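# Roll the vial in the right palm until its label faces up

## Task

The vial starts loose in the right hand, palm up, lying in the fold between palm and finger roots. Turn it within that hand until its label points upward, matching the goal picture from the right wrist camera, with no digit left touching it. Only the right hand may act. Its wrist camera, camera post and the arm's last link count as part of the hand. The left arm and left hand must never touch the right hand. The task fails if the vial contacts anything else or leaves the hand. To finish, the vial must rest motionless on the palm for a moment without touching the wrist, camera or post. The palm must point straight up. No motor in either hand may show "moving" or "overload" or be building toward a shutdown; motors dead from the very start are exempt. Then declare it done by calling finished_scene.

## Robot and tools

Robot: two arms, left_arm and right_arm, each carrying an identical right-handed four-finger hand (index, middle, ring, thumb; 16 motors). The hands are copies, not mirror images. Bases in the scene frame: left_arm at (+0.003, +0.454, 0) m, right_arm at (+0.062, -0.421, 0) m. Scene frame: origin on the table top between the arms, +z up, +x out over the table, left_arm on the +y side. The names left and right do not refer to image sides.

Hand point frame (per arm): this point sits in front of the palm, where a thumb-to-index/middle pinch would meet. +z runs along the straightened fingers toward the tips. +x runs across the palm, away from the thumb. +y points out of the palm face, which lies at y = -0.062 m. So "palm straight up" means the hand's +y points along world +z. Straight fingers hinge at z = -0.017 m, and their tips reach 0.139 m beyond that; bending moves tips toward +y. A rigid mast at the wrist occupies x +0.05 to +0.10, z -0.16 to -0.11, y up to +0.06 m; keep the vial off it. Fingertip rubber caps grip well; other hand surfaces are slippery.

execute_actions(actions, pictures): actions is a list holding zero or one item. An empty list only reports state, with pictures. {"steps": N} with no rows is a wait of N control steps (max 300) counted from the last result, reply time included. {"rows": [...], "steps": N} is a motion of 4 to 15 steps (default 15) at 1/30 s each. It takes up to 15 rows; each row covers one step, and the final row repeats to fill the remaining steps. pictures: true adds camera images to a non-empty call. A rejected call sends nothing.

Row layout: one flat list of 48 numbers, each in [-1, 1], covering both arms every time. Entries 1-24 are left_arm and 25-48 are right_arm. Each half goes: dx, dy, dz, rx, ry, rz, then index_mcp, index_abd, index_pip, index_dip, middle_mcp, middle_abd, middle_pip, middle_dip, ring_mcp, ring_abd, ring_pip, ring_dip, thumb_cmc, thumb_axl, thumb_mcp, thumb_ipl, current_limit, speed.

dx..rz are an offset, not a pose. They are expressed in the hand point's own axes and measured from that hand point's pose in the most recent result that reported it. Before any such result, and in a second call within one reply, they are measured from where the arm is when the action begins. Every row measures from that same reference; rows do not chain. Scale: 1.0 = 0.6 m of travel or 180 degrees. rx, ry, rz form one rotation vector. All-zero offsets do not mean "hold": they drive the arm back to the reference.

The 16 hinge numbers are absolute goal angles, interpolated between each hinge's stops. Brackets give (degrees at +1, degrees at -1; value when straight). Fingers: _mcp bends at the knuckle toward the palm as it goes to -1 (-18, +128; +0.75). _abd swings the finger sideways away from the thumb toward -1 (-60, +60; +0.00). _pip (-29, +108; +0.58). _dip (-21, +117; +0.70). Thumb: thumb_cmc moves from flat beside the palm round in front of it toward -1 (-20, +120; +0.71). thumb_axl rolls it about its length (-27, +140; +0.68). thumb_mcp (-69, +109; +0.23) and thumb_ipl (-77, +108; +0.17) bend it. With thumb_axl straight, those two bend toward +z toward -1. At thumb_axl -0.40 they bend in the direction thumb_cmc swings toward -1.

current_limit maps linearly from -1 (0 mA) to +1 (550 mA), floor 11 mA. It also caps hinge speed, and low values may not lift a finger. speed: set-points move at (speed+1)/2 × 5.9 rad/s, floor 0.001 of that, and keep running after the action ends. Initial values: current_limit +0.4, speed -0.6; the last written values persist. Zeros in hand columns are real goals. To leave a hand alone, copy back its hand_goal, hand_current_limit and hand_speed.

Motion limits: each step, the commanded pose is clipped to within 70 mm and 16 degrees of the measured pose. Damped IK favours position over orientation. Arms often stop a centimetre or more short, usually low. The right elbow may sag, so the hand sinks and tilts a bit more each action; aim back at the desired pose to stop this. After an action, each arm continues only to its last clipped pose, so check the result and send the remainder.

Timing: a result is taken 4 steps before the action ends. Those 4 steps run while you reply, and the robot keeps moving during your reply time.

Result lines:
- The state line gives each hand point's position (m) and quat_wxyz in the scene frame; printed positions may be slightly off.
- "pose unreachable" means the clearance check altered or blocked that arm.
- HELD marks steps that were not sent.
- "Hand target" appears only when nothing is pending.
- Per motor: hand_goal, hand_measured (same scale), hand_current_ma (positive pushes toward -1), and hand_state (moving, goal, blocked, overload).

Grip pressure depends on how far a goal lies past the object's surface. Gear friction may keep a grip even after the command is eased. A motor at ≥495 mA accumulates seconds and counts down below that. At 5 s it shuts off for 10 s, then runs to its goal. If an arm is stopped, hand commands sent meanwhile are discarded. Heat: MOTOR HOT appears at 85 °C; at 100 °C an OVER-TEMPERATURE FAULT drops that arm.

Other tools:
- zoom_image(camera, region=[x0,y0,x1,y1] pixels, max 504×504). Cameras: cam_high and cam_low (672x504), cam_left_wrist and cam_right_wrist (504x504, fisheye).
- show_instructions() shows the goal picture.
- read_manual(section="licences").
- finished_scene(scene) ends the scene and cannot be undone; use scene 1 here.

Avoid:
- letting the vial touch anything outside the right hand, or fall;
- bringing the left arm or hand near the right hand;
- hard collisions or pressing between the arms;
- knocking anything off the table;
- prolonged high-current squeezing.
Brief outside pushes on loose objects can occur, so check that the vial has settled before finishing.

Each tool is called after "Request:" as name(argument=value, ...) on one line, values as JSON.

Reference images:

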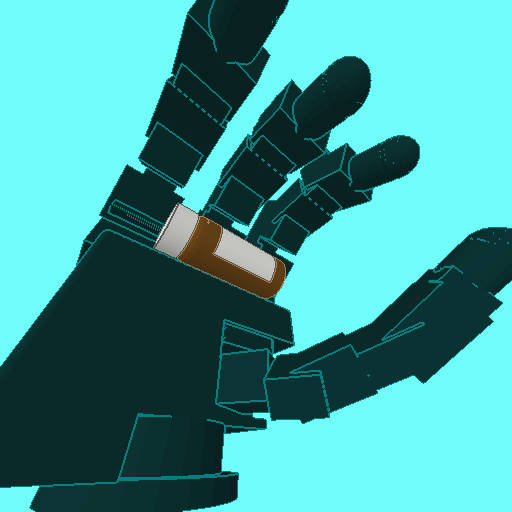

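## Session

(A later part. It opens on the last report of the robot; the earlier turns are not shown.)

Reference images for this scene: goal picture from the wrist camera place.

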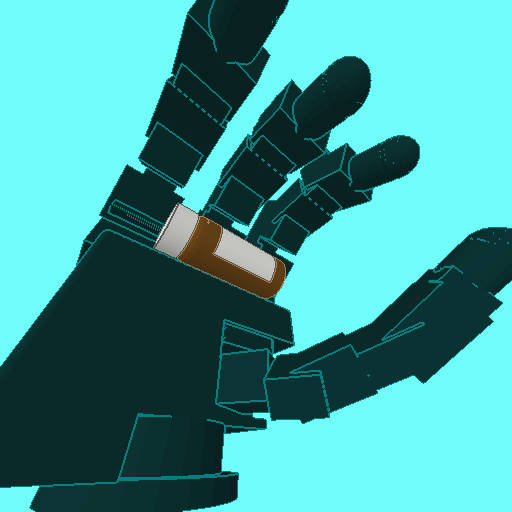

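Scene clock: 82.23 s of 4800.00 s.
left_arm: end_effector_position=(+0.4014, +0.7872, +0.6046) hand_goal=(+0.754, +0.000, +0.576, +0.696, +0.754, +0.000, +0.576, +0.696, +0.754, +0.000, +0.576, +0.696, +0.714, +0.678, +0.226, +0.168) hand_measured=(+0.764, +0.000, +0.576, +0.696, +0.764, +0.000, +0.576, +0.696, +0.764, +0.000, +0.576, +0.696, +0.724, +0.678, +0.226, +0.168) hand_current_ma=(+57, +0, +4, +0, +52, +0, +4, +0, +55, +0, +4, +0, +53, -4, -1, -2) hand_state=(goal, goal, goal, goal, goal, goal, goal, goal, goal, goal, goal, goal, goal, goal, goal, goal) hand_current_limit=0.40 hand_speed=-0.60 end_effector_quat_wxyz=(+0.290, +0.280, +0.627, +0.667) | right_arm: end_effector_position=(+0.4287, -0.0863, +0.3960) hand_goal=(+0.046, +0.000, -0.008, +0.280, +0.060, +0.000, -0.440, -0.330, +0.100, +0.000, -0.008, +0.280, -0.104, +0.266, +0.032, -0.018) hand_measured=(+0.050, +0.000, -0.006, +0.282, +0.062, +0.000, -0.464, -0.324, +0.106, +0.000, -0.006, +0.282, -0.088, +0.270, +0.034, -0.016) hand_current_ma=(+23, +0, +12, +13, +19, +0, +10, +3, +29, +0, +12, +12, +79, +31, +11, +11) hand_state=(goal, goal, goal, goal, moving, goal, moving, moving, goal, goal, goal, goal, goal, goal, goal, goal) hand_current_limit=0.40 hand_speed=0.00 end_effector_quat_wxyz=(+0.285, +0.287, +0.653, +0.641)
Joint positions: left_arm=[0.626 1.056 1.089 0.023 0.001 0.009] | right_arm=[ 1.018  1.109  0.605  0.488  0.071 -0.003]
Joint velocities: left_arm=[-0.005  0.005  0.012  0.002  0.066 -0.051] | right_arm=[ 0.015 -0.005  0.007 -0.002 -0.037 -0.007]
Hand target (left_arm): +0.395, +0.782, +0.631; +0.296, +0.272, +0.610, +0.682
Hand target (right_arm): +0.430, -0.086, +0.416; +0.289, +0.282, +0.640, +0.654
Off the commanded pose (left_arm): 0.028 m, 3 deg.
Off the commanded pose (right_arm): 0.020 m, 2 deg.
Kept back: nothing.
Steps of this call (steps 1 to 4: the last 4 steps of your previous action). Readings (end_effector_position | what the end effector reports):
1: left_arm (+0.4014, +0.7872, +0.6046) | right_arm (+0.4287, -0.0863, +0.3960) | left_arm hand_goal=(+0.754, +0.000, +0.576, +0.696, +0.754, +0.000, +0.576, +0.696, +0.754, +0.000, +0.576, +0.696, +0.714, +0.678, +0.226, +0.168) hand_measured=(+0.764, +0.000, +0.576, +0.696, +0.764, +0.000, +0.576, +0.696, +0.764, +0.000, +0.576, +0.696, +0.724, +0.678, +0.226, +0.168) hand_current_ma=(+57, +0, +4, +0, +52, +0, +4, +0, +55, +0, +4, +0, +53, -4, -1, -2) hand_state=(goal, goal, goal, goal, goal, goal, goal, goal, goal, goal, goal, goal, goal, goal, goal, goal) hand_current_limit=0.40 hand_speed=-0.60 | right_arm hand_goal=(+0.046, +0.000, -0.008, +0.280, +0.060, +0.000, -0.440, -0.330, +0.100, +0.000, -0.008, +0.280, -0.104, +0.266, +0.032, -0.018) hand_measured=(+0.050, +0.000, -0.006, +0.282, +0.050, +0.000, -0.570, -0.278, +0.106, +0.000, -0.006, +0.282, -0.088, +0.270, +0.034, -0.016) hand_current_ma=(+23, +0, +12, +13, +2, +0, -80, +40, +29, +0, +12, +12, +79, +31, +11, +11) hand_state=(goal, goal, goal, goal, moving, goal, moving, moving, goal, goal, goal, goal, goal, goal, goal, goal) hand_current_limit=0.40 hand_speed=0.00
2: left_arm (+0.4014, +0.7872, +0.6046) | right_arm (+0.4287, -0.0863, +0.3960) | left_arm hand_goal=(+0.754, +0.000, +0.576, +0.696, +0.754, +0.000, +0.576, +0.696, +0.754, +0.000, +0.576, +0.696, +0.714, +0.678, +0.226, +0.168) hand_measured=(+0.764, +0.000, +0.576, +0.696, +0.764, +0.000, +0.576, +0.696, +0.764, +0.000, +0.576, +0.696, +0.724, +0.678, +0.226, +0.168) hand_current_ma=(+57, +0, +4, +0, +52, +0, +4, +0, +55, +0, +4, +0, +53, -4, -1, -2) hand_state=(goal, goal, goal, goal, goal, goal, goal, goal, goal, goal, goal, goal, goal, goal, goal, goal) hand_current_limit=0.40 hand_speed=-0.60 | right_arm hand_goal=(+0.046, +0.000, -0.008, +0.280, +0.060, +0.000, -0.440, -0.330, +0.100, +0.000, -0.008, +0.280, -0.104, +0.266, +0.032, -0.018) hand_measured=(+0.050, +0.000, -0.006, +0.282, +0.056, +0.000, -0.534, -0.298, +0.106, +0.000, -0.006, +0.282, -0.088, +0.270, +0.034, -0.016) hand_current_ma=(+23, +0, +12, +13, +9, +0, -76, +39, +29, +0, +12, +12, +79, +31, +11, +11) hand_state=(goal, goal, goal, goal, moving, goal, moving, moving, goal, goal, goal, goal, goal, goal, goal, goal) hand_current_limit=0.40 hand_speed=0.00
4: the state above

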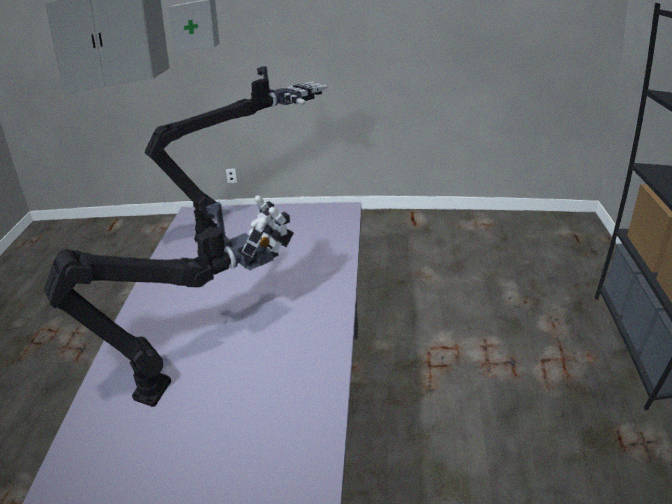

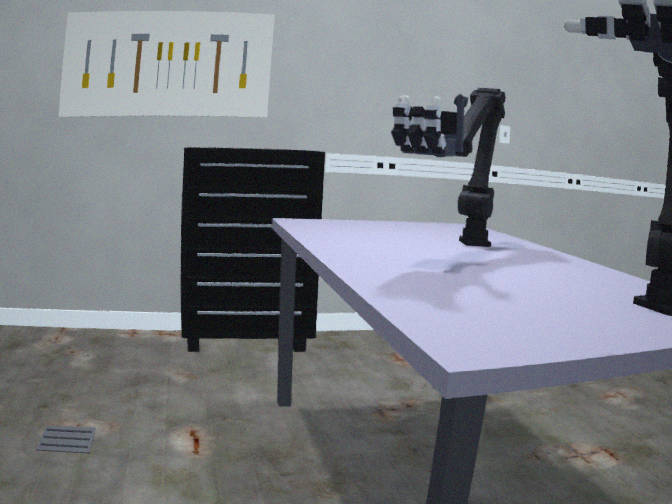

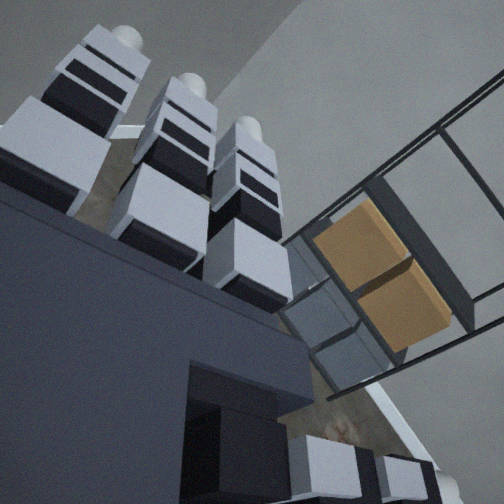

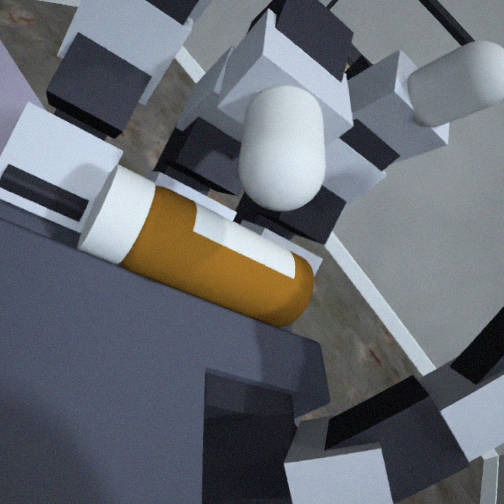

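Request:
execute_actions(actions=[{"rows": [[0,0.0463,-0.0099,-0.0163,0,0,0.754,0,0.576,0.696,0.754,0,0.576,0.696,0.754,0,0.576,0.696,0.714,0.678,0.226,0.168,0.4,-0.6,0,0.0333,0.0025,-0.0123,0,0.001,0.046,0,-0.008,0.28,0.060,0,-0.48,-0.35,0.09,0,-0.008,0.28,-0.104,0.266,0.032,-0.018,0.5,0],[0,0.0463,-0.0099,-0.0163,0,0,0.754,0,0.576,0.696,0.754,0,0.576,0.696,0.754,0,0.576,0.696,0.714,0.678,0.226,0.168,0.4,-0.6,0,0.0333,0.0025,-0.0123,0,0.001,0.046,0,-0.008,0.28,0.060,0,-0.52,-0.375,0.08,0,-0.008,0.28,-0.104,0.266,0.032,-0.018,0.5,0],[0,0.0463,-0.0099,-0.0163,0,0,0.754,0,0.576,0.696,0.754,0,0.576,0.696,0.754,0,0.576,0.696,0.714,0.678,0.226,0.168,0.4,-0.6,0,0.0333,0.0025,-0.0123,0,0.001,0.046,0,-0.008,0.28,0.060,0,-0.56,-0.40,0.07,0,-0.008,0.28,-0.104,0.266,0.032,-0.018,0.5,0],[0,0.0463,-0.0099,-0.0163,0,0,0.754,0,0.576,0.696,0.754,0,0.576,0.696,0.754,0,0.576,0.696,0.714,0.678,0.226,0.168,0.4,-0.6,0,0.0333,0.0025,-0.0123,0,0.001,0.046,0,-0.008,0.28,0.060,0,-0.60,-0.415,0.06,0,-0.008,0.28,-0.104,0.266,0.032,-0.018,0.5,0],[0,0.0463,-0.0099,-0.0163,0,0,0.754,0,0.576,0.696,0.754,0,0.576,0.696,0.754,0,0.576,0.696,0.714,0.678,0.226,0.168,0.4,-0.6,0,0.0333,0.0025,-0.0123,0,0.001,0.046,0,-0.008,0.28,0.058,0,-0.636,-0.415,0.05,0,-0.008,0.28,-0.104,0.266,0.032,-0.018,0.5,0],[0,0.0463,-0.0099,-0.0163,0,0,0.754,0,0.576,0.696,0.754,0,0.576,0.696,0.754,0,0.576,0.696,0.714,0.678,0.226,0.168,0.4,-0.6,0,0.0333,0.0025,-0.0123,0,0.001,0.046,0,-0.008,0.28,0.058,0,-0.668,-0.415,0.046,0,-0.008,0.28,-0.104,0.266,0.032,-0.018,0.5,0],[0,0.0463,-0.0099,-0.0163,0,0,0.754,0,0.576,0.696,0.754,0,0.576,0.696,0.754,0,0.576,0.696,0.714,0.678,0.226,0.168,0.4,-0.6,0,0.0333,0.0025,-0.0123,0,0.001,0.046,0,-0.008,0.28,0.058,0,-0.694,-0.415,0.046,0,-0.008,0.28,-0.104,0.266,0.032,-0.018,0.5,0],[0,0.0463,-0.0099,-0.0163,0,0,0.754,0,0.576,0.696,0.754,0,0.576,0.696,0.754,0,0.576,0.696,0.714,0.678,0.226,0.168,0.4,-0.6,0,0.0333,0.0025,-0.0123,0,0.001,0.046,0,-0.008,0.28,0.057,0,-0.716,-0.416,0.046,0,-0.008,0.28,-0.104,0.266,0.032,-0.018,0.5,0],[0,0.0463,-0.0099,-0.0163,0,0,0.754,0,0.576,0.696,0.754,0,0.576,0.696,0.754,0,0.576,0.696,0.714,0.678,0.226,0.168,0.4,-0.6,0,0.0333,0.0025,-0.0123,0,0.001,0.046,0,-0.008,0.28,0.055,0,-0.736,-0.418,0.046,0,-0.008,0.28,-0.104,0.266,0.032,-0.018,0.5,0],[0,0.0463,-0.0099,-0.0163,0,0,0.754,0,0.576,0.696,0.754,0,0.576,0.696,0.754,0,0.576,0.696,0.714,0.678,0.226,0.168,0.4,-0.6,0,0.0333,0.0025,-0.0123,0,0.001,0.046,0,-0.008,0.28,0.052,0,-0.752,-0.420,0.046,0,-0.008,0.28,-0.104,0.266,0.032,-0.018,0.5,0],[0,0.0463,-0.0099,-0.0163,0,0,0.754,0,0.576,0.696,0.754,0,0.576,0.696,0.754,0,0.576,0.696,0.714,0.678,0.226,0.168,0.4,-0.6,0,0.0333,0.0025,-0.0123,0,0.001,0.046,0,-0.008,0.28,0.052,0,-0.752,-0.420,0.046,0,-0.008,0.28,-0.104,0.266,0.032,-0.018,0.5,0],[0,0.0463,-0.0099,-0.0163,0,0,0.754,0,0.576,0.696,0.754,0,0.576,0.696,0.754,0,0.576,0.696,0.714,0.678,0.226,0.168,0.4,-0.6,0,0.0333,0.0025,-0.0123,0,0.001,0.046,0,-0.008,0.28,0.046,0,-0.768,-0.398,0.046,0,-0.008,0.28,-0.104,0.266,0.032,-0.018,0.5,0],[0,0.0463,-0.0099,-0.0163,0,0,0.754,0,0.576,0.696,0.754,0,0.576,0.696,0.754,0,0.576,0.696,0.714,0.678,0.226,0.168,0.4,-0.6,0,0.0333,0.0025,-0.0123,0,0.001,0.046,0,-0.008,0.28,0.040,0,-0.784,-0.376,0.046,0,-0.008,0.28,-0.104,0.266,0.032,-0.018,0.5,0],[0,0.0463,-0.0099,-0.0163,0,0,0.754,0,0.576,0.696,0.754,0,0.576,0.696,0.754,0,0.576,0.696,0.714,0.678,0.226,0.168,0.4,-0.6,0,0.0333,0.0025,-0.0123,0,0.001,0.046,0,-0.008,0.28,0.032,0,-0.803,-0.348,0.046,0,-0.008,0.28,-0.104,0.266,0.032,-0.018,0.5,0],[0,0.0463,-0.0099,-0.0163,0,0,0.754,0,0.576,0.696,0.754,0,0.576,0.696,0.754,0,0.576,0.696,0.714,0.678,0.226,0.168,0.4,-0.6,0,0.0333,0.0025,-0.0123,0,0.001,0.046,0,-0.008,0.28,0.024,0,-0.823,-0.320,0.046,0,-0.008,0.28,-0.104,0.266,0.032,-0.018,0.5,0]], "steps": 15}])

Request:
execute_actions(actions=[{"steps": 9}], pictures=true)

Request:
zoom_image(camera="cam_right_wrist", region=[230, 220, 340, 340])

Scene clock: 85.70 s of 4800.00 s.
left_arm: end_effector_position=(+0.4014, +0.7872, +0.6046) hand_goal=(+0.754, +0.000, +0.576, +0.696, +0.754, +0.000, +0.576, +0.696, +0.754, +0.000, +0.576, +0.696, +0.714, +0.678, +0.226, +0.168) hand_measured=(+0.764, +0.000, +0.576, +0.696, +0.764, +0.000, +0.576, +0.696, +0.764, +0.000, +0.576, +0.696, +0.724, +0.678, +0.226, +0.168) hand_current_ma=(+57, +0, +4, +0, +52, +0, +4, +0, +55, +0, +4, +0, +53, -4, -1, -2) hand_state=(goal, goal, goal, goal, goal, goal, goal, goal, goal, goal, goal, goal, goal, goal, goal, goal) hand_current_limit=0.40 hand_speed=-0.60 end_effector_quat_wxyz=(+0.290, +0.280, +0.627, +0.667) | right_arm: end_effector_position=(+0.4287, -0.0863, +0.3960) hand_goal=(+0.046, +0.000, -0.008, +0.280, +0.052, +0.000, -0.752, -0.420, +0.046, +0.000, -0.008, +0.280, -0.104, +0.266, +0.032, -0.018) hand_measured=(+0.050, +0.000, -0.006, +0.282, +0.064, +0.000, -0.700, -0.410, +0.064, +0.000, -0.006, +0.282, -0.088, +0.270, +0.034, -0.016) hand_current_ma=(+23, +0, +12, +13, +65, +0, +258, +60, +97, +0, +12, +12, +79, +31, +11, +11) hand_state=(goal, goal, goal, goal, moving, goal, moving, moving, goal, goal, goal, goal, goal, goal, goal, goal) hand_current_limit=0.50 hand_speed=0.00 end_effector_quat_wxyz=(+0.285, +0.287, +0.653, +0.641)
Joint positions: left_arm=[0.626 1.056 1.089 0.023 0.001 0.009] | right_arm=[ 1.018  1.109  0.605  0.488  0.071 -0.003]
Joint velocities: left_arm=[-0.005 -0.005  0.007 -0.002 -0.037 -0.037] | right_arm=[-0.005 -0.015  0.007 -0.002 -0.037 -0.051]
Steps of this call (steps 1 to 90: nothing new was sent; then 0.10 s passed at rest; steps 91 to 101: the first 11 steps of this action). Readings (end_effector_position | what the end effector reports):
91: left_arm (+0.4014, +0.7872, +0.6046) | right_arm (+0.4287, -0.0863, +0.3960) | left_arm hand_goal=(+0.754, +0.000, +0.576, +0.696, +0.754, +0.000, +0.576, +0.696, +0.754, +0.000, +0.576, +0.696, +0.714, +0.678, +0.226, +0.168) hand_measured=(+0.764, +0.000, +0.576, +0.696, +0.764, +0.000, +0.576, +0.696, +0.764, +0.000, +0.576, +0.696, +0.724, +0.678, +0.226, +0.168) hand_current_ma=(+57, +0, +4, +0, +52, +0, +4, +0, +55, +0, +4, +0, +53, -4, -1, -2) hand_state=(goal, goal, goal, goal, goal, goal, goal, goal, goal, goal, goal, goal, goal, goal, goal, goal) hand_current_limit=0.40 hand_speed=-0.60 | right_arm hand_goal=(+0.046, +0.000, -0.008, +0.280, +0.060, +0.000, -0.480, -0.350, +0.090, +0.000, -0.008, +0.280, -0.104, +0.266, +0.032, -0.018) hand_measured=(+0.050, +0.000, -0.006, +0.282, +0.062, +0.000, -0.446, -0.328, +0.106, +0.000, -0.006, +0.282, -0.088, +0.270, +0.034, -0.016) hand_current_ma=(+23, +0, +12, +13, +15, +0, -31, +12, +29, +0, +12, +12, +79, +31, +11, +11) hand_state=(goal, goal, goal, goal, goal, goal, moving, moving, moving, goal, goal, goal, goal, goal, goal, goal) hand_current_limit=0.50 hand_speed=0.00
92: left_arm (+0.4014, +0.7872, +0.6046) | right_arm (+0.4287, -0.0863, +0.3960) | left_arm hand_goal=(+0.754, +0.000, +0.576, +0.696, +0.754, +0.000, +0.576, +0.696, +0.754, +0.000, +0.576, +0.696, +0.714, +0.678, +0.226, +0.168) hand_measured=(+0.764, +0.000, +0.576, +0.696, +0.764, +0.000, +0.576, +0.696, +0.764, +0.000, +0.576, +0.696, +0.724, +0.678, +0.226, +0.168) hand_current_ma=(+57, +0, +4, +0, +52, +0, +4, +0, +55, +0, +4, +0, +53, -4, -1, -2) hand_state=(goal, goal, goal, goal, goal, goal, goal, goal, goal, goal, goal, goal, goal, goal, goal, goal) hand_current_limit=0.40 hand_speed=-0.60 | right_arm hand_goal=(+0.046, +0.000, -0.008, +0.280, +0.060, +0.000, -0.520, -0.374, +0.080, +0.000, -0.008, +0.280, -0.104, +0.266, +0.032, -0.018) hand_measured=(+0.050, +0.000, -0.006, +0.282, +0.062, +0.000, -0.448, -0.330, +0.106, +0.000, -0.006, +0.282, -0.088, +0.270, +0.034, -0.016) hand_current_ma=(+23, +0, +12, +13, +17, +0, +89, +62, +86, +0, +12, +12, +79, +31, +11, +11) hand_state=(goal, goal, goal, goal, goal, goal, moving, moving, moving, goal, goal, goal, goal, goal, goal, goal) hand_current_limit=0.50 hand_speed=0.00
94: left_arm (+0.4014, +0.7872, +0.6046) | right_arm (+0.4287, -0.0863, +0.3960) | left_arm hand_goal=(+0.754, +0.000, +0.576, +0.696, +0.754, +0.000, +0.576, +0.696, +0.754, +0.000, +0.576, +0.696, +0.714, +0.678, +0.226, +0.168) hand_measured=(+0.764, +0.000, +0.576, +0.696, +0.764, +0.000, +0.576, +0.696, +0.764, +0.000, +0.576, +0.696, +0.724, +0.678, +0.226, +0.168) hand_current_ma=(+57, +0, +4, +0, +52, +0, +4, +0, +55, +0, +4, +0, +53, -4, -1, -2) hand_state=(goal, goal, goal, goal, goal, goal, goal, goal, goal, goal, goal, goal, goal, goal, goal, goal) hand_current_limit=0.40 hand_speed=-0.60 | right_arm hand_goal=(+0.046, +0.000, -0.008, +0.280, +0.060, +0.000, -0.600, -0.414, +0.060, +0.000, -0.008, +0.280, -0.104, +0.266, +0.032, -0.018) hand_measured=(+0.050, +0.000, -0.006, +0.282, +0.062, +0.000, -0.504, -0.362, +0.100, +0.000, -0.006, +0.282, -0.088, +0.270, +0.034, -0.016) hand_current_ma=(+23, +0, +12, +13, +16, +0, +60, +55, +124, +0, +12, +12, +79, +31, +11, +11) hand_state=(goal, goal, goal, goal, goal, goal, moving, moving, moving, goal, goal, goal, goal, goal, goal, goal) hand_current_limit=0.50 hand_speed=0.00
98: left_arm (+0.4014, +0.7872, +0.6046) | right_arm (+0.4287, -0.0863, +0.3960) | left_arm hand_goal=(+0.754, +0.000, +0.576, +0.696, +0.754, +0.000, +0.576, +0.696, +0.754, +0.000, +0.576, +0.696, +0.714, +0.678, +0.226, +0.168) hand_measured=(+0.764, +0.000, +0.576, +0.696, +0.764, +0.000, +0.576, +0.696, +0.764, +0.000, +0.576, +0.696, +0.724, +0.678, +0.226, +0.168) hand_current_ma=(+57, +0, +4, +0, +52, +0, +4, +0, +55, +0, +4, +0, +53, -4, -1, -2) hand_state=(goal, goal, goal, goal, goal, goal, goal, goal, goal, goal, goal, goal, goal, goal, goal, goal) hand_current_limit=0.40 hand_speed=-0.60 | right_arm hand_goal=(+0.046, +0.000, -0.008, +0.280, +0.058, +0.000, -0.716, -0.416, +0.046, +0.000, -0.008, +0.280, -0.104, +0.266, +0.032, -0.018) hand_measured=(+0.050, +0.000, -0.006, +0.282, +0.062, +0.000, -0.652, -0.410, +0.068, +0.000, -0.006, +0.282, -0.088, +0.270, +0.034, -0.016) hand_current_ma=(+23, +0, +12, +13, +27, +0, +26, +10, +85, +0, +12, +12, +79, +31, +11, +11) hand_state=(goal, goal, goal, goal, goal, goal, moving, moving, moving, goal, goal, goal, goal, goal, goal, goal) hand_current_limit=0.50 hand_speed=0.00
101: the state above

Scene clock: 86.00 s of 4800.00 s.
left_arm: end_effector_position=(+0.4014, +0.7872, +0.6046) hand_goal=(+0.754, +0.000, +0.576, +0.696, +0.754, +0.000, +0.576, +0.696, +0.754, +0.000, +0.576, +0.696, +0.714, +0.678, +0.226, +0.168) hand_measured=(+0.764, +0.000, +0.576, +0.696, +0.764, +0.000, +0.576, +0.696, +0.764, +0.000, +0.576, +0.696, +0.724, +0.678, +0.226, +0.168) hand_current_ma=(+57, +0, +4, +0, +52, +0, +4, +0, +55, +0, +4, +0, +53, -4, -1, -2) hand_state=(goal, goal, goal, goal, goal, goal, goal, goal, goal, goal, goal, goal, goal, goal, goal, goal) hand_current_limit=0.40 hand_speed=-0.60 end_effector_quat_wxyz=(+0.290, +0.280, +0.627, +0.667) | right_arm: end_effector_position=(+0.4287, -0.0863, +0.3960) hand_goal=(+0.046, +0.000, -0.008, +0.280, +0.024, +0.000, -0.822, -0.320, +0.046, +0.000, -0.008, +0.280, -0.104, +0.266, +0.032, -0.018) hand_measured=(+0.050, +0.000, -0.006, +0.282, +0.058, +0.000, -0.772, -0.312, +0.064, +0.000, -0.006, +0.282, -0.088, +0.270, +0.034, -0.016) hand_current_ma=(+23, +0, +12, +13, +182, +0, +258, +47, +97, +0, +12, +12, +79, +31, +11, +11) hand_state=(goal, goal, goal, goal, blocked, goal, moving, moving, goal, goal, goal, goal, goal, goal, goal, goal) hand_current_limit=0.50 hand_speed=0.00 end_effector_quat_wxyz=(+0.285, +0.287, +0.653, +0.641)
Joint positions: left_arm=[0.626 1.056 1.089 0.023 0.001 0.009] | right_arm=[ 1.018  1.109  0.605  0.488  0.071 -0.003]
Joint velocities: left_arm=[-0.005 -0.005  0.007 -0.017 -0.051 -0.037] | right_arm=[-0.015  0.005 -0.002  0.022 -0.007 -0.066]
Hand target (left_arm): +0.395, +0.782, +0.631; +0.296, +0.272, +0.610, +0.682
Hand target (right_arm): +0.430, -0.086, +0.416; +0.289, +0.282, +0.640, +0.654
Off the commanded pose (left_arm): 0.028 m, 3 deg.
Off the commanded pose (right_arm): 0.020 m, 2 deg.
Kept back: nothing.
Steps of this call (steps 1 to 4: the last 4 steps of your previous action; steps 5 to 9: nothing new was sent). Readings (end_effector_position | what the end effector reports):
1: left_arm (+0.4014, +0.7872, +0.6046) | right_arm (+0.4287, -0.0863, +0.3960) | left_arm hand_goal=(+0.754, +0.000, +0.576, +0.696, +0.754, +0.000, +0.576, +0.696, +0.754, +0.000, +0.576, +0.696, +0.714, +0.678, +0.226, +0.168) hand_measured=(+0.764, +0.000, +0.576, +0.696, +0.764, +0.000, +0.576, +0.696, +0.764, +0.000, +0.576, +0.696, +0.724, +0.678, +0.226, +0.168) hand_current_ma=(+57, +0, +4, +0, +52, +0, +4, +0, +55, +0, +4, +0, +53, -4, -1, -2) hand_state=(goal, goal, goal, goal, goal, goal, goal, goal, goal, goal, goal, goal, goal, goal, goal, goal) hand_current_limit=0.40 hand_speed=-0.60 | right_arm hand_goal=(+0.046, +0.000, -0.008, +0.280, +0.046, +0.000, -0.768, -0.398, +0.046, +0.000, -0.008, +0.280, -0.104, +0.266, +0.032, -0.018) hand_measured=(+0.050, +0.000, -0.006, +0.282, +0.064, +0.000, -0.702, -0.408, +0.064, +0.000, -0.006, +0.282, -0.088, +0.270, +0.034, -0.016) hand_current_ma=(+23, +0, +12, +13, +68, +0, +256, +65, +97, +0, +12, +12, +79, +31, +11, +11) hand_state=(goal, goal, goal, goal, moving, goal, moving, moving, goal, goal, goal, goal, goal, goal, goal, goal) hand_current_limit=0.50 hand_speed=0.00
2: left_arm (+0.4014, +0.7872, +0.6046) | right_arm (+0.4287, -0.0863, +0.3960) | left_arm hand_goal=(+0.754, +0.000, +0.576, +0.696, +0.754, +0.000, +0.576, +0.696, +0.754, +0.000, +0.576, +0.696, +0.714, +0.678, +0.226, +0.168) hand_measured=(+0.764, +0.000, +0.576, +0.696, +0.764, +0.000, +0.576, +0.696, +0.764, +0.000, +0.576, +0.696, +0.724, +0.678, +0.226, +0.168) hand_current_ma=(+57, +0, +4, +0, +52, +0, +4, +0, +55, +0, +4, +0, +53, -4, -1, -2) hand_state=(goal, goal, goal, goal, goal, goal, goal, goal, goal, goal, goal, goal, goal, goal, goal, goal) hand_current_limit=0.40 hand_speed=-0.60 | right_arm hand_goal=(+0.046, +0.000, -0.008, +0.280, +0.040, +0.000, -0.784, -0.376, +0.046, +0.000, -0.008, +0.280, -0.104, +0.266, +0.032, -0.018) hand_measured=(+0.050, +0.000, -0.006, +0.282, +0.064, +0.000, -0.704, -0.406, +0.064, +0.000, -0.006, +0.282, -0.088, +0.270, +0.034, -0.016) hand_current_ma=(+23, +0, +12, +13, +100, +0, +306, +2, +97, +0, +12, +12, +79, +31, +11, +11) hand_state=(goal, goal, goal, goal, moving, goal, moving, moving, goal, goal, goal, goal, goal, goal, goal, goal) hand_current_limit=0.50 hand_speed=0.00
4: left_arm (+0.4014, +0.7872, +0.6046) | right_arm (+0.4287, -0.0863, +0.3960) | left_arm hand_goal=(+0.754, +0.000, +0.576, +0.696, +0.754, +0.000, +0.576, +0.696, +0.754, +0.000, +0.576, +0.696, +0.714, +0.678, +0.226, +0.168) hand_measured=(+0.764, +0.000, +0.576, +0.696, +0.764, +0.000, +0.576, +0.696, +0.764, +0.000, +0.576, +0.696, +0.724, +0.678, +0.226, +0.168) hand_current_ma=(+57, +0, +4, +0, +52, +0, +4, +0, +55, +0, +4, +0, +53, -4, -1, -2) hand_state=(goal, goal, goal, goal, goal, goal, goal, goal, goal, goal, goal, goal, goal, goal, goal, goal) hand_current_limit=0.40 hand_speed=-0.60 | right_arm hand_goal=(+0.046, +0.000, -0.008, +0.280, +0.024, +0.000, -0.822, -0.320, +0.046, +0.000, -0.008, +0.280, -0.104, +0.266, +0.032, -0.018) hand_measured=(+0.050, +0.000, -0.006, +0.282, +0.064, +0.000, -0.726, -0.376, +0.064, +0.000, -0.006, +0.282, -0.088, +0.270, +0.034, -0.016) hand_current_ma=(+23, +0, +12, +13, +177, +0, +281, -4, +97, +0, +12, +12, +79, +31, +11, +11) hand_state=(goal, goal, goal, goal, moving, goal, moving, moving, goal, goal, goal, goal, goal, goal, goal, goal) hand_current_limit=0.50 hand_speed=0.00
8: left_arm (+0.4014, +0.7872, +0.6046) | right_arm (+0.4287, -0.0863, +0.3960) | left_arm hand_goal=(+0.754, +0.000, +0.576, +0.696, +0.754, +0.000, +0.576, +0.696, +0.754, +0.000, +0.576, +0.696, +0.714, +0.678, +0.226, +0.168) hand_measured=(+0.764, +0.000, +0.576, +0.696, +0.764, +0.000, +0.576, +0.696, +0.764, +0.000, +0.576, +0.696, +0.724, +0.678, +0.226, +0.168) hand_current_ma=(+57, +0, +4, +0, +52, +0, +4, +0, +55, +0, +4, +0, +53, -4, -1, -2) hand_state=(goal, goal, goal, goal, goal, goal, goal, goal, goal, goal, goal, goal, goal, goal, goal, goal) hand_current_limit=0.40 hand_speed=-0.60 | right_arm hand_goal=(+0.046, +0.000, -0.008, +0.280, +0.024, +0.000, -0.822, -0.320, +0.046, +0.000, -0.008, +0.280, -0.104, +0.266, +0.032, -0.018) hand_measured=(+0.050, +0.000, -0.006, +0.282, +0.058, +0.000, -0.770, -0.312, +0.064, +0.000, -0.006, +0.282, -0.088, +0.270, +0.034, -0.016) hand_current_ma=(+23, +0, +12, +13, +182, +0, +257, +50, +97, +0, +12, +12, +79, +31, +11, +11) hand_state=(goal, goal, goal, goal, blocked, goal, moving, moving, goal, goal, goal, goal, goal, goal, goal, goal) hand_current_limit=0.50 hand_speed=0.00
9: the state above

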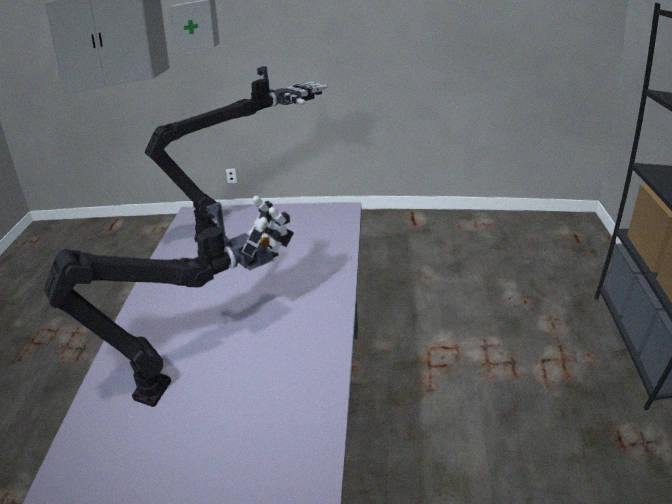

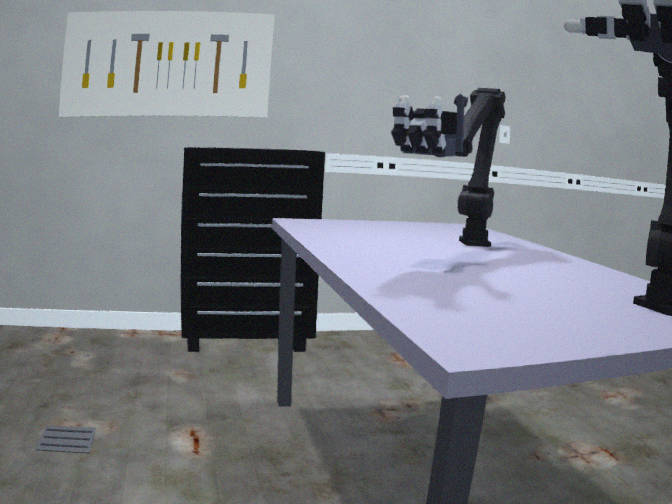

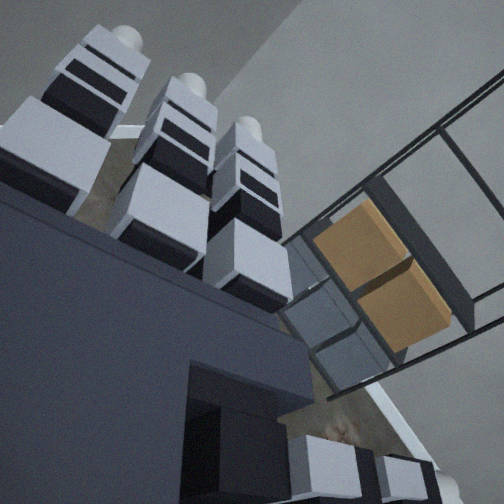

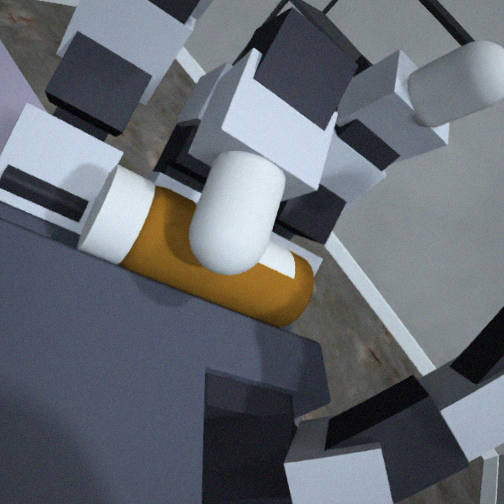

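Region (230, 220, 340, 340) of cam_right_wrist's 504x504 image, scaled by 4.200, with more detail than that image has; it fills the left 462 columns of this view, and the rest is white.

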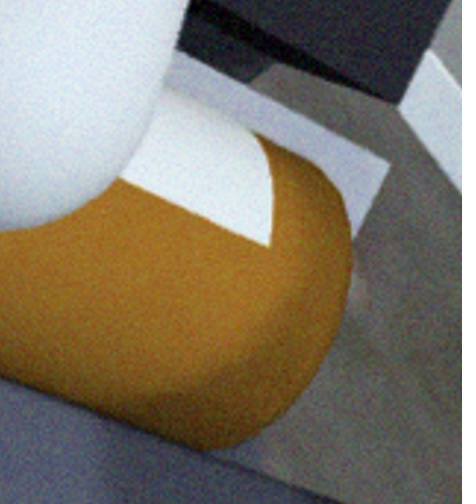

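Request:
execute_actions(actions=[{"rows": [[0,0.0463,-0.0099,-0.0163,0,0,0.754,0,0.576,0.696,0.754,0,0.576,0.696,0.754,0,0.576,0.696,0.714,0.678,0.226,0.168,0.4,-0.6,0,0.0333,0.0025,-0.0123,0,0.001,0.046,0,-0.008,0.28,0.016,0,-0.842,-0.292,0.046,0,-0.008,0.28,-0.104,0.266,0.032,-0.018,0.5,0],[0,0.0463,-0.0099,-0.0163,0,0,0.754,0,0.576,0.696,0.754,0,0.576,0.696,0.754,0,0.576,0.696,0.714,0.678,0.226,0.168,0.4,-0.6,0,0.0333,0.0025,-0.0123,0,0.001,0.046,0,-0.008,0.28,0.009,0,-0.862,-0.264,0.046,0,-0.008,0.28,-0.104,0.266,0.032,-0.018,0.5,0],[0,0.0463,-0.0099,-0.0163,0,0,0.754,0,0.576,0.696,0.754,0,0.576,0.696,0.754,0,0.576,0.696,0.714,0.678,0.226,0.168,0.4,-0.6,0,0.0333,0.0025,-0.0123,0,0.001,0.046,0,-0.008,0.28,0.001,0,-0.881,-0.236,0.046,0,-0.008,0.28,-0.104,0.266,0.032,-0.018,0.5,0],[0,0.0463,-0.0099,-0.0163,0,0,0.754,0,0.576,0.696,0.754,0,0.576,0.696,0.754,0,0.576,0.696,0.714,0.678,0.226,0.168,0.4,-0.6,0,0.0333,0.0025,-0.0123,0,0.001,0.046,0,-0.008,0.28,-0.007,0,-0.901,-0.208,0.046,0,-0.008,0.28,-0.104,0.266,0.032,-0.018,0.5,0]], "steps": 13}], pictures=true)

Request:
zoom_image(camera="cam_right_wrist", region=[230, 220, 340, 340])

Scene clock: 87.43 s of 4800.00 s.
left_arm: end_effector_position=(+0.4014, +0.7872, +0.6046) hand_goal=(+0.754, +0.000, +0.576, +0.696, +0.754, +0.000, +0.576, +0.696, +0.754, +0.000, +0.576, +0.696, +0.714, +0.678, +0.226, +0.168) hand_measured=(+0.764, +0.000, +0.576, +0.696, +0.764, +0.000, +0.576, +0.696, +0.764, +0.000, +0.576, +0.696, +0.724, +0.678, +0.226, +0.168) hand_current_ma=(+57, +0, +4, +0, +52, +0, +4, +0, +55, +0, +4, +0, +53, -4, -1, -2) hand_state=(goal, goal, goal, goal, goal, goal, goal, goal, goal, goal, goal, goal, goal, goal, goal, goal) hand_current_limit=0.40 hand_speed=-0.60 end_effector_quat_wxyz=(+0.290, +0.280, +0.627, +0.667) | right_arm: end_effector_position=(+0.4287, -0.0863, +0.3960) hand_goal=(+0.046, +0.000, -0.008, +0.280, -0.006, +0.000, -0.900, -0.208, +0.046, +0.000, -0.008, +0.280, -0.104, +0.266, +0.032, -0.018) hand_measured=(+0.050, +0.000, -0.006, +0.282, +0.030, +0.000, -0.848, -0.200, +0.064, +0.000, -0.006, +0.282, -0.088, +0.270, +0.034, -0.016) hand_current_ma=(+23, +0, +12, +13, +191, +0, +259, +39, +97, +0, +12, +12, +79, +31, +11, +11) hand_state=(goal, goal, goal, goal, blocked, goal, blocked, moving, goal, goal, goal, goal, goal, goal, goal, goal) hand_current_limit=0.50 hand_speed=0.00 end_effector_quat_wxyz=(+0.285, +0.287, +0.653, +0.641)
Joint positions: left_arm=[0.626 1.056 1.089 0.023 0.001 0.009] | right_arm=[ 1.018  1.109  0.605  0.488  0.071 -0.003]
Joint velocities: left_arm=[ 0.005 -0.005 -0.012 -0.012  0.007  0.051] | right_arm=[ 0.005 -0.015 -0.002  0.027  0.022  0.007]
Steps of this call (steps 1 to 34: nothing new was sent; steps 35 to 43: the first 9 steps of this action). Readings (end_effector_position | what the end effector reports):
35: left_arm (+0.4014, +0.7872, +0.6046) | right_arm (+0.4287, -0.0863, +0.3960) | left_arm hand_goal=(+0.754, +0.000, +0.576, +0.696, +0.754, +0.000, +0.576, +0.696, +0.754, +0.000, +0.576, +0.696, +0.714, +0.678, +0.226, +0.168) hand_measured=(+0.764, +0.000, +0.576, +0.696, +0.764, +0.000, +0.576, +0.696, +0.764, +0.000, +0.576, +0.696, +0.724, +0.678, +0.226, +0.168) hand_current_ma=(+57, +0, +4, +0, +52, +0, +4, +0, +55, +0, +4, +0, +53, -4, -1, -2) hand_state=(goal, goal, goal, goal, goal, goal, goal, goal, goal, goal, goal, goal, goal, goal, goal, goal) hand_current_limit=0.40 hand_speed=-0.60 | right_arm hand_goal=(+0.046, +0.000, -0.008, +0.280, +0.016, +0.000, -0.842, -0.292, +0.046, +0.000, -0.008, +0.280, -0.104, +0.266, +0.032, -0.018) hand_measured=(+0.050, +0.000, -0.006, +0.282, +0.058, +0.000, -0.772, -0.312, +0.064, +0.000, -0.006, +0.282, -0.088, +0.270, +0.034, -0.016) hand_current_ma=(+23, +0, +12, +13, +182, +0, +258, +45, +97, +0, +12, +12, +79, +31, +11, +11) hand_state=(goal, goal, goal, goal, moving, goal, moving, moving, goal, goal, goal, goal, goal, goal, goal, goal) hand_current_limit=0.50 hand_speed=0.00
36: left_arm (+0.4014, +0.7872, +0.6046) | right_arm (+0.4287, -0.0863, +0.3960) | left_arm hand_goal=(+0.754, +0.000, +0.576, +0.696, +0.754, +0.000, +0.576, +0.696, +0.754, +0.000, +0.576, +0.696, +0.714, +0.678, +0.226, +0.168) hand_measured=(+0.764, +0.000, +0.576, +0.696, +0.764, +0.000, +0.576, +0.696, +0.764, +0.000, +0.576, +0.696, +0.724, +0.678, +0.226, +0.168) hand_current_ma=(+57, +0, +4, +0, +52, +0, +4, +0, +55, +0, +4, +0, +53, -4, -1, -2) hand_state=(goal, goal, goal, goal, goal, goal, goal, goal, goal, goal, goal, goal, goal, goal, goal, goal) hand_current_limit=0.40 hand_speed=-0.60 | right_arm hand_goal=(+0.046, +0.000, -0.008, +0.280, +0.010, +0.000, -0.862, -0.264, +0.046, +0.000, -0.008, +0.280, -0.104, +0.266, +0.032, -0.018) hand_measured=(+0.050, +0.000, -0.006, +0.282, +0.058, +0.000, -0.772, -0.310, +0.064, +0.000, -0.006, +0.282, -0.088, +0.270, +0.034, -0.016) hand_current_ma=(+23, +0, +12, +13, +218, +0, +308, -25, +97, +0, +12, +12, +79, +31, +11, +11) hand_state=(goal, goal, goal, goal, moving, goal, moving, moving, goal, goal, goal, goal, goal, goal, goal, goal) hand_current_limit=0.50 hand_speed=0.00
38: left_arm (+0.4014, +0.7872, +0.6046) | right_arm (+0.4287, -0.0863, +0.3960) | left_arm hand_goal=(+0.754, +0.000, +0.576, +0.696, +0.754, +0.000, +0.576, +0.696, +0.754, +0.000, +0.576, +0.696, +0.714, +0.678, +0.226, +0.168) hand_measured=(+0.764, +0.000, +0.576, +0.696, +0.764, +0.000, +0.576, +0.696, +0.764, +0.000, +0.576, +0.696, +0.724, +0.678, +0.226, +0.168) hand_current_ma=(+57, +0, +4, +0, +52, +0, +4, +0, +55, +0, +4, +0, +53, -4, -1, -2) hand_state=(goal, goal, goal, goal, goal, goal, goal, goal, goal, goal, goal, goal, goal, goal, goal, goal) hand_current_limit=0.40 hand_speed=-0.60 | right_arm hand_goal=(+0.046, +0.000, -0.008, +0.280, -0.006, +0.000, -0.900, -0.208, +0.046, +0.000, -0.008, +0.280, -0.104, +0.266, +0.032, -0.018) hand_measured=(+0.050, +0.000, -0.006, +0.282, +0.048, +0.000, -0.802, -0.268, +0.064, +0.000, -0.006, +0.282, -0.088, +0.270, +0.034, -0.016) hand_current_ma=(+23, +0, +12, +13, +193, +0, +240, -11, +97, +0, +12, +12, +79, +31, +11, +11) hand_state=(goal, goal, goal, goal, moving, goal, moving, moving, goal, goal, goal, goal, goal, goal, goal, goal) hand_current_limit=0.50 hand_speed=0.00
42: left_arm (+0.4014, +0.7872, +0.6046) | right_arm (+0.4287, -0.0863, +0.3960) | left_arm hand_goal=(+0.754, +0.000, +0.576, +0.696, +0.754, +0.000, +0.576, +0.696, +0.754, +0.000, +0.576, +0.696, +0.714, +0.678, +0.226, +0.168) hand_measured=(+0.764, +0.000, +0.576, +0.696, +0.764, +0.000, +0.576, +0.696, +0.764, +0.000, +0.576, +0.696, +0.724, +0.678, +0.226, +0.168) hand_current_ma=(+57, +0, +4, +0, +52, +0, +4, +0, +55, +0, +4, +0, +53, -4, -1, -2) hand_state=(goal, goal, goal, goal, goal, goal, goal, goal, goal, goal, goal, goal, goal, goal, goal, goal) hand_current_limit=0.40 hand_speed=-0.60 | right_arm hand_goal=(+0.046, +0.000, -0.008, +0.280, -0.006, +0.000, -0.900, -0.208, +0.046, +0.000, -0.008, +0.280, -0.104, +0.266, +0.032, -0.018) hand_measured=(+0.050, +0.000, -0.006, +0.282, +0.030, +0.000, -0.848, -0.202, +0.064, +0.000, -0.006, +0.282, -0.088, +0.270, +0.034, -0.016) hand_current_ma=(+23, +0, +12, +13, +191, +0, +259, +43, +97, +0, +12, +12, +79, +31, +11, +11) hand_state=(goal, goal, goal, goal, blocked, goal, moving, moving, goal, goal, goal, goal, goal, goal, goal, goal) hand_current_limit=0.50 hand_speed=0.00
43: the state above

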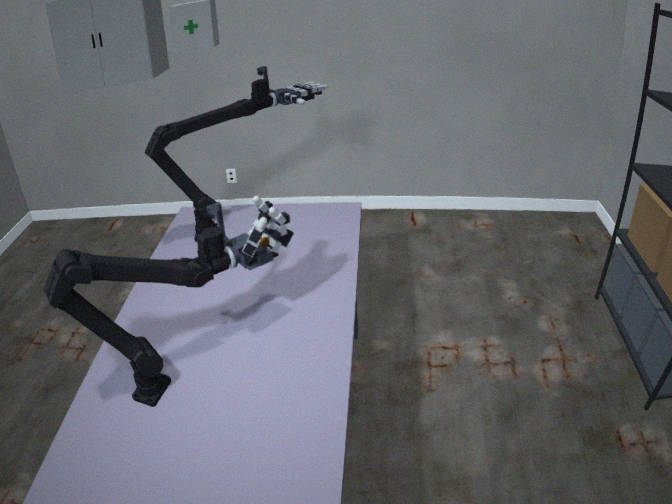

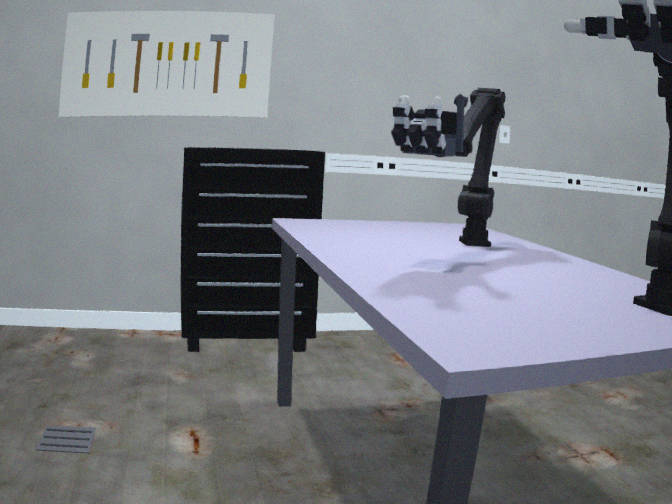

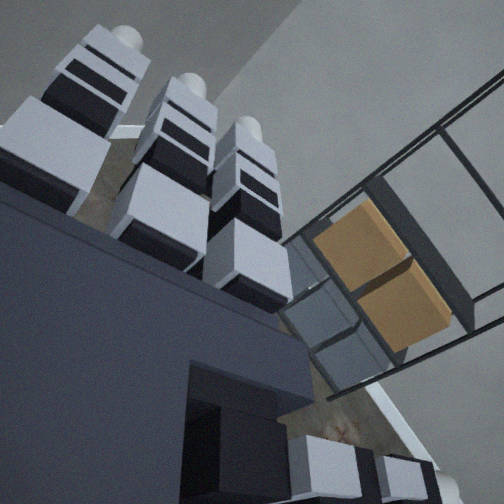

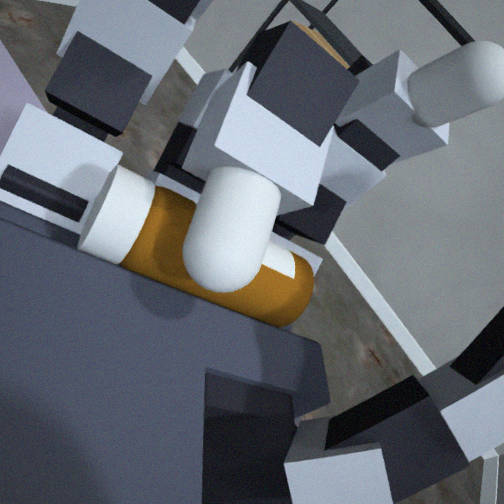

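Region (230, 220, 340, 340) of cam_right_wrist's 504x504 image, scaled by 4.200, with more detail than that image has; it fills the left 462 columns of this view, and the rest is white.

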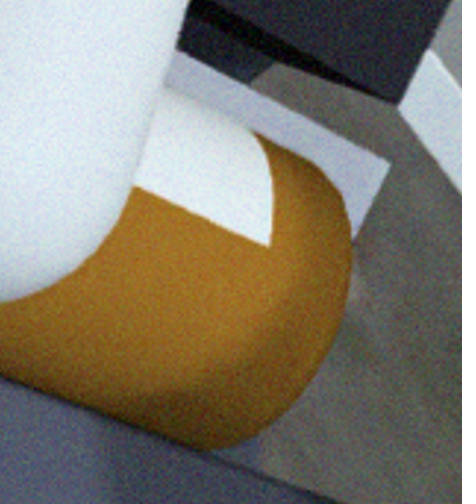

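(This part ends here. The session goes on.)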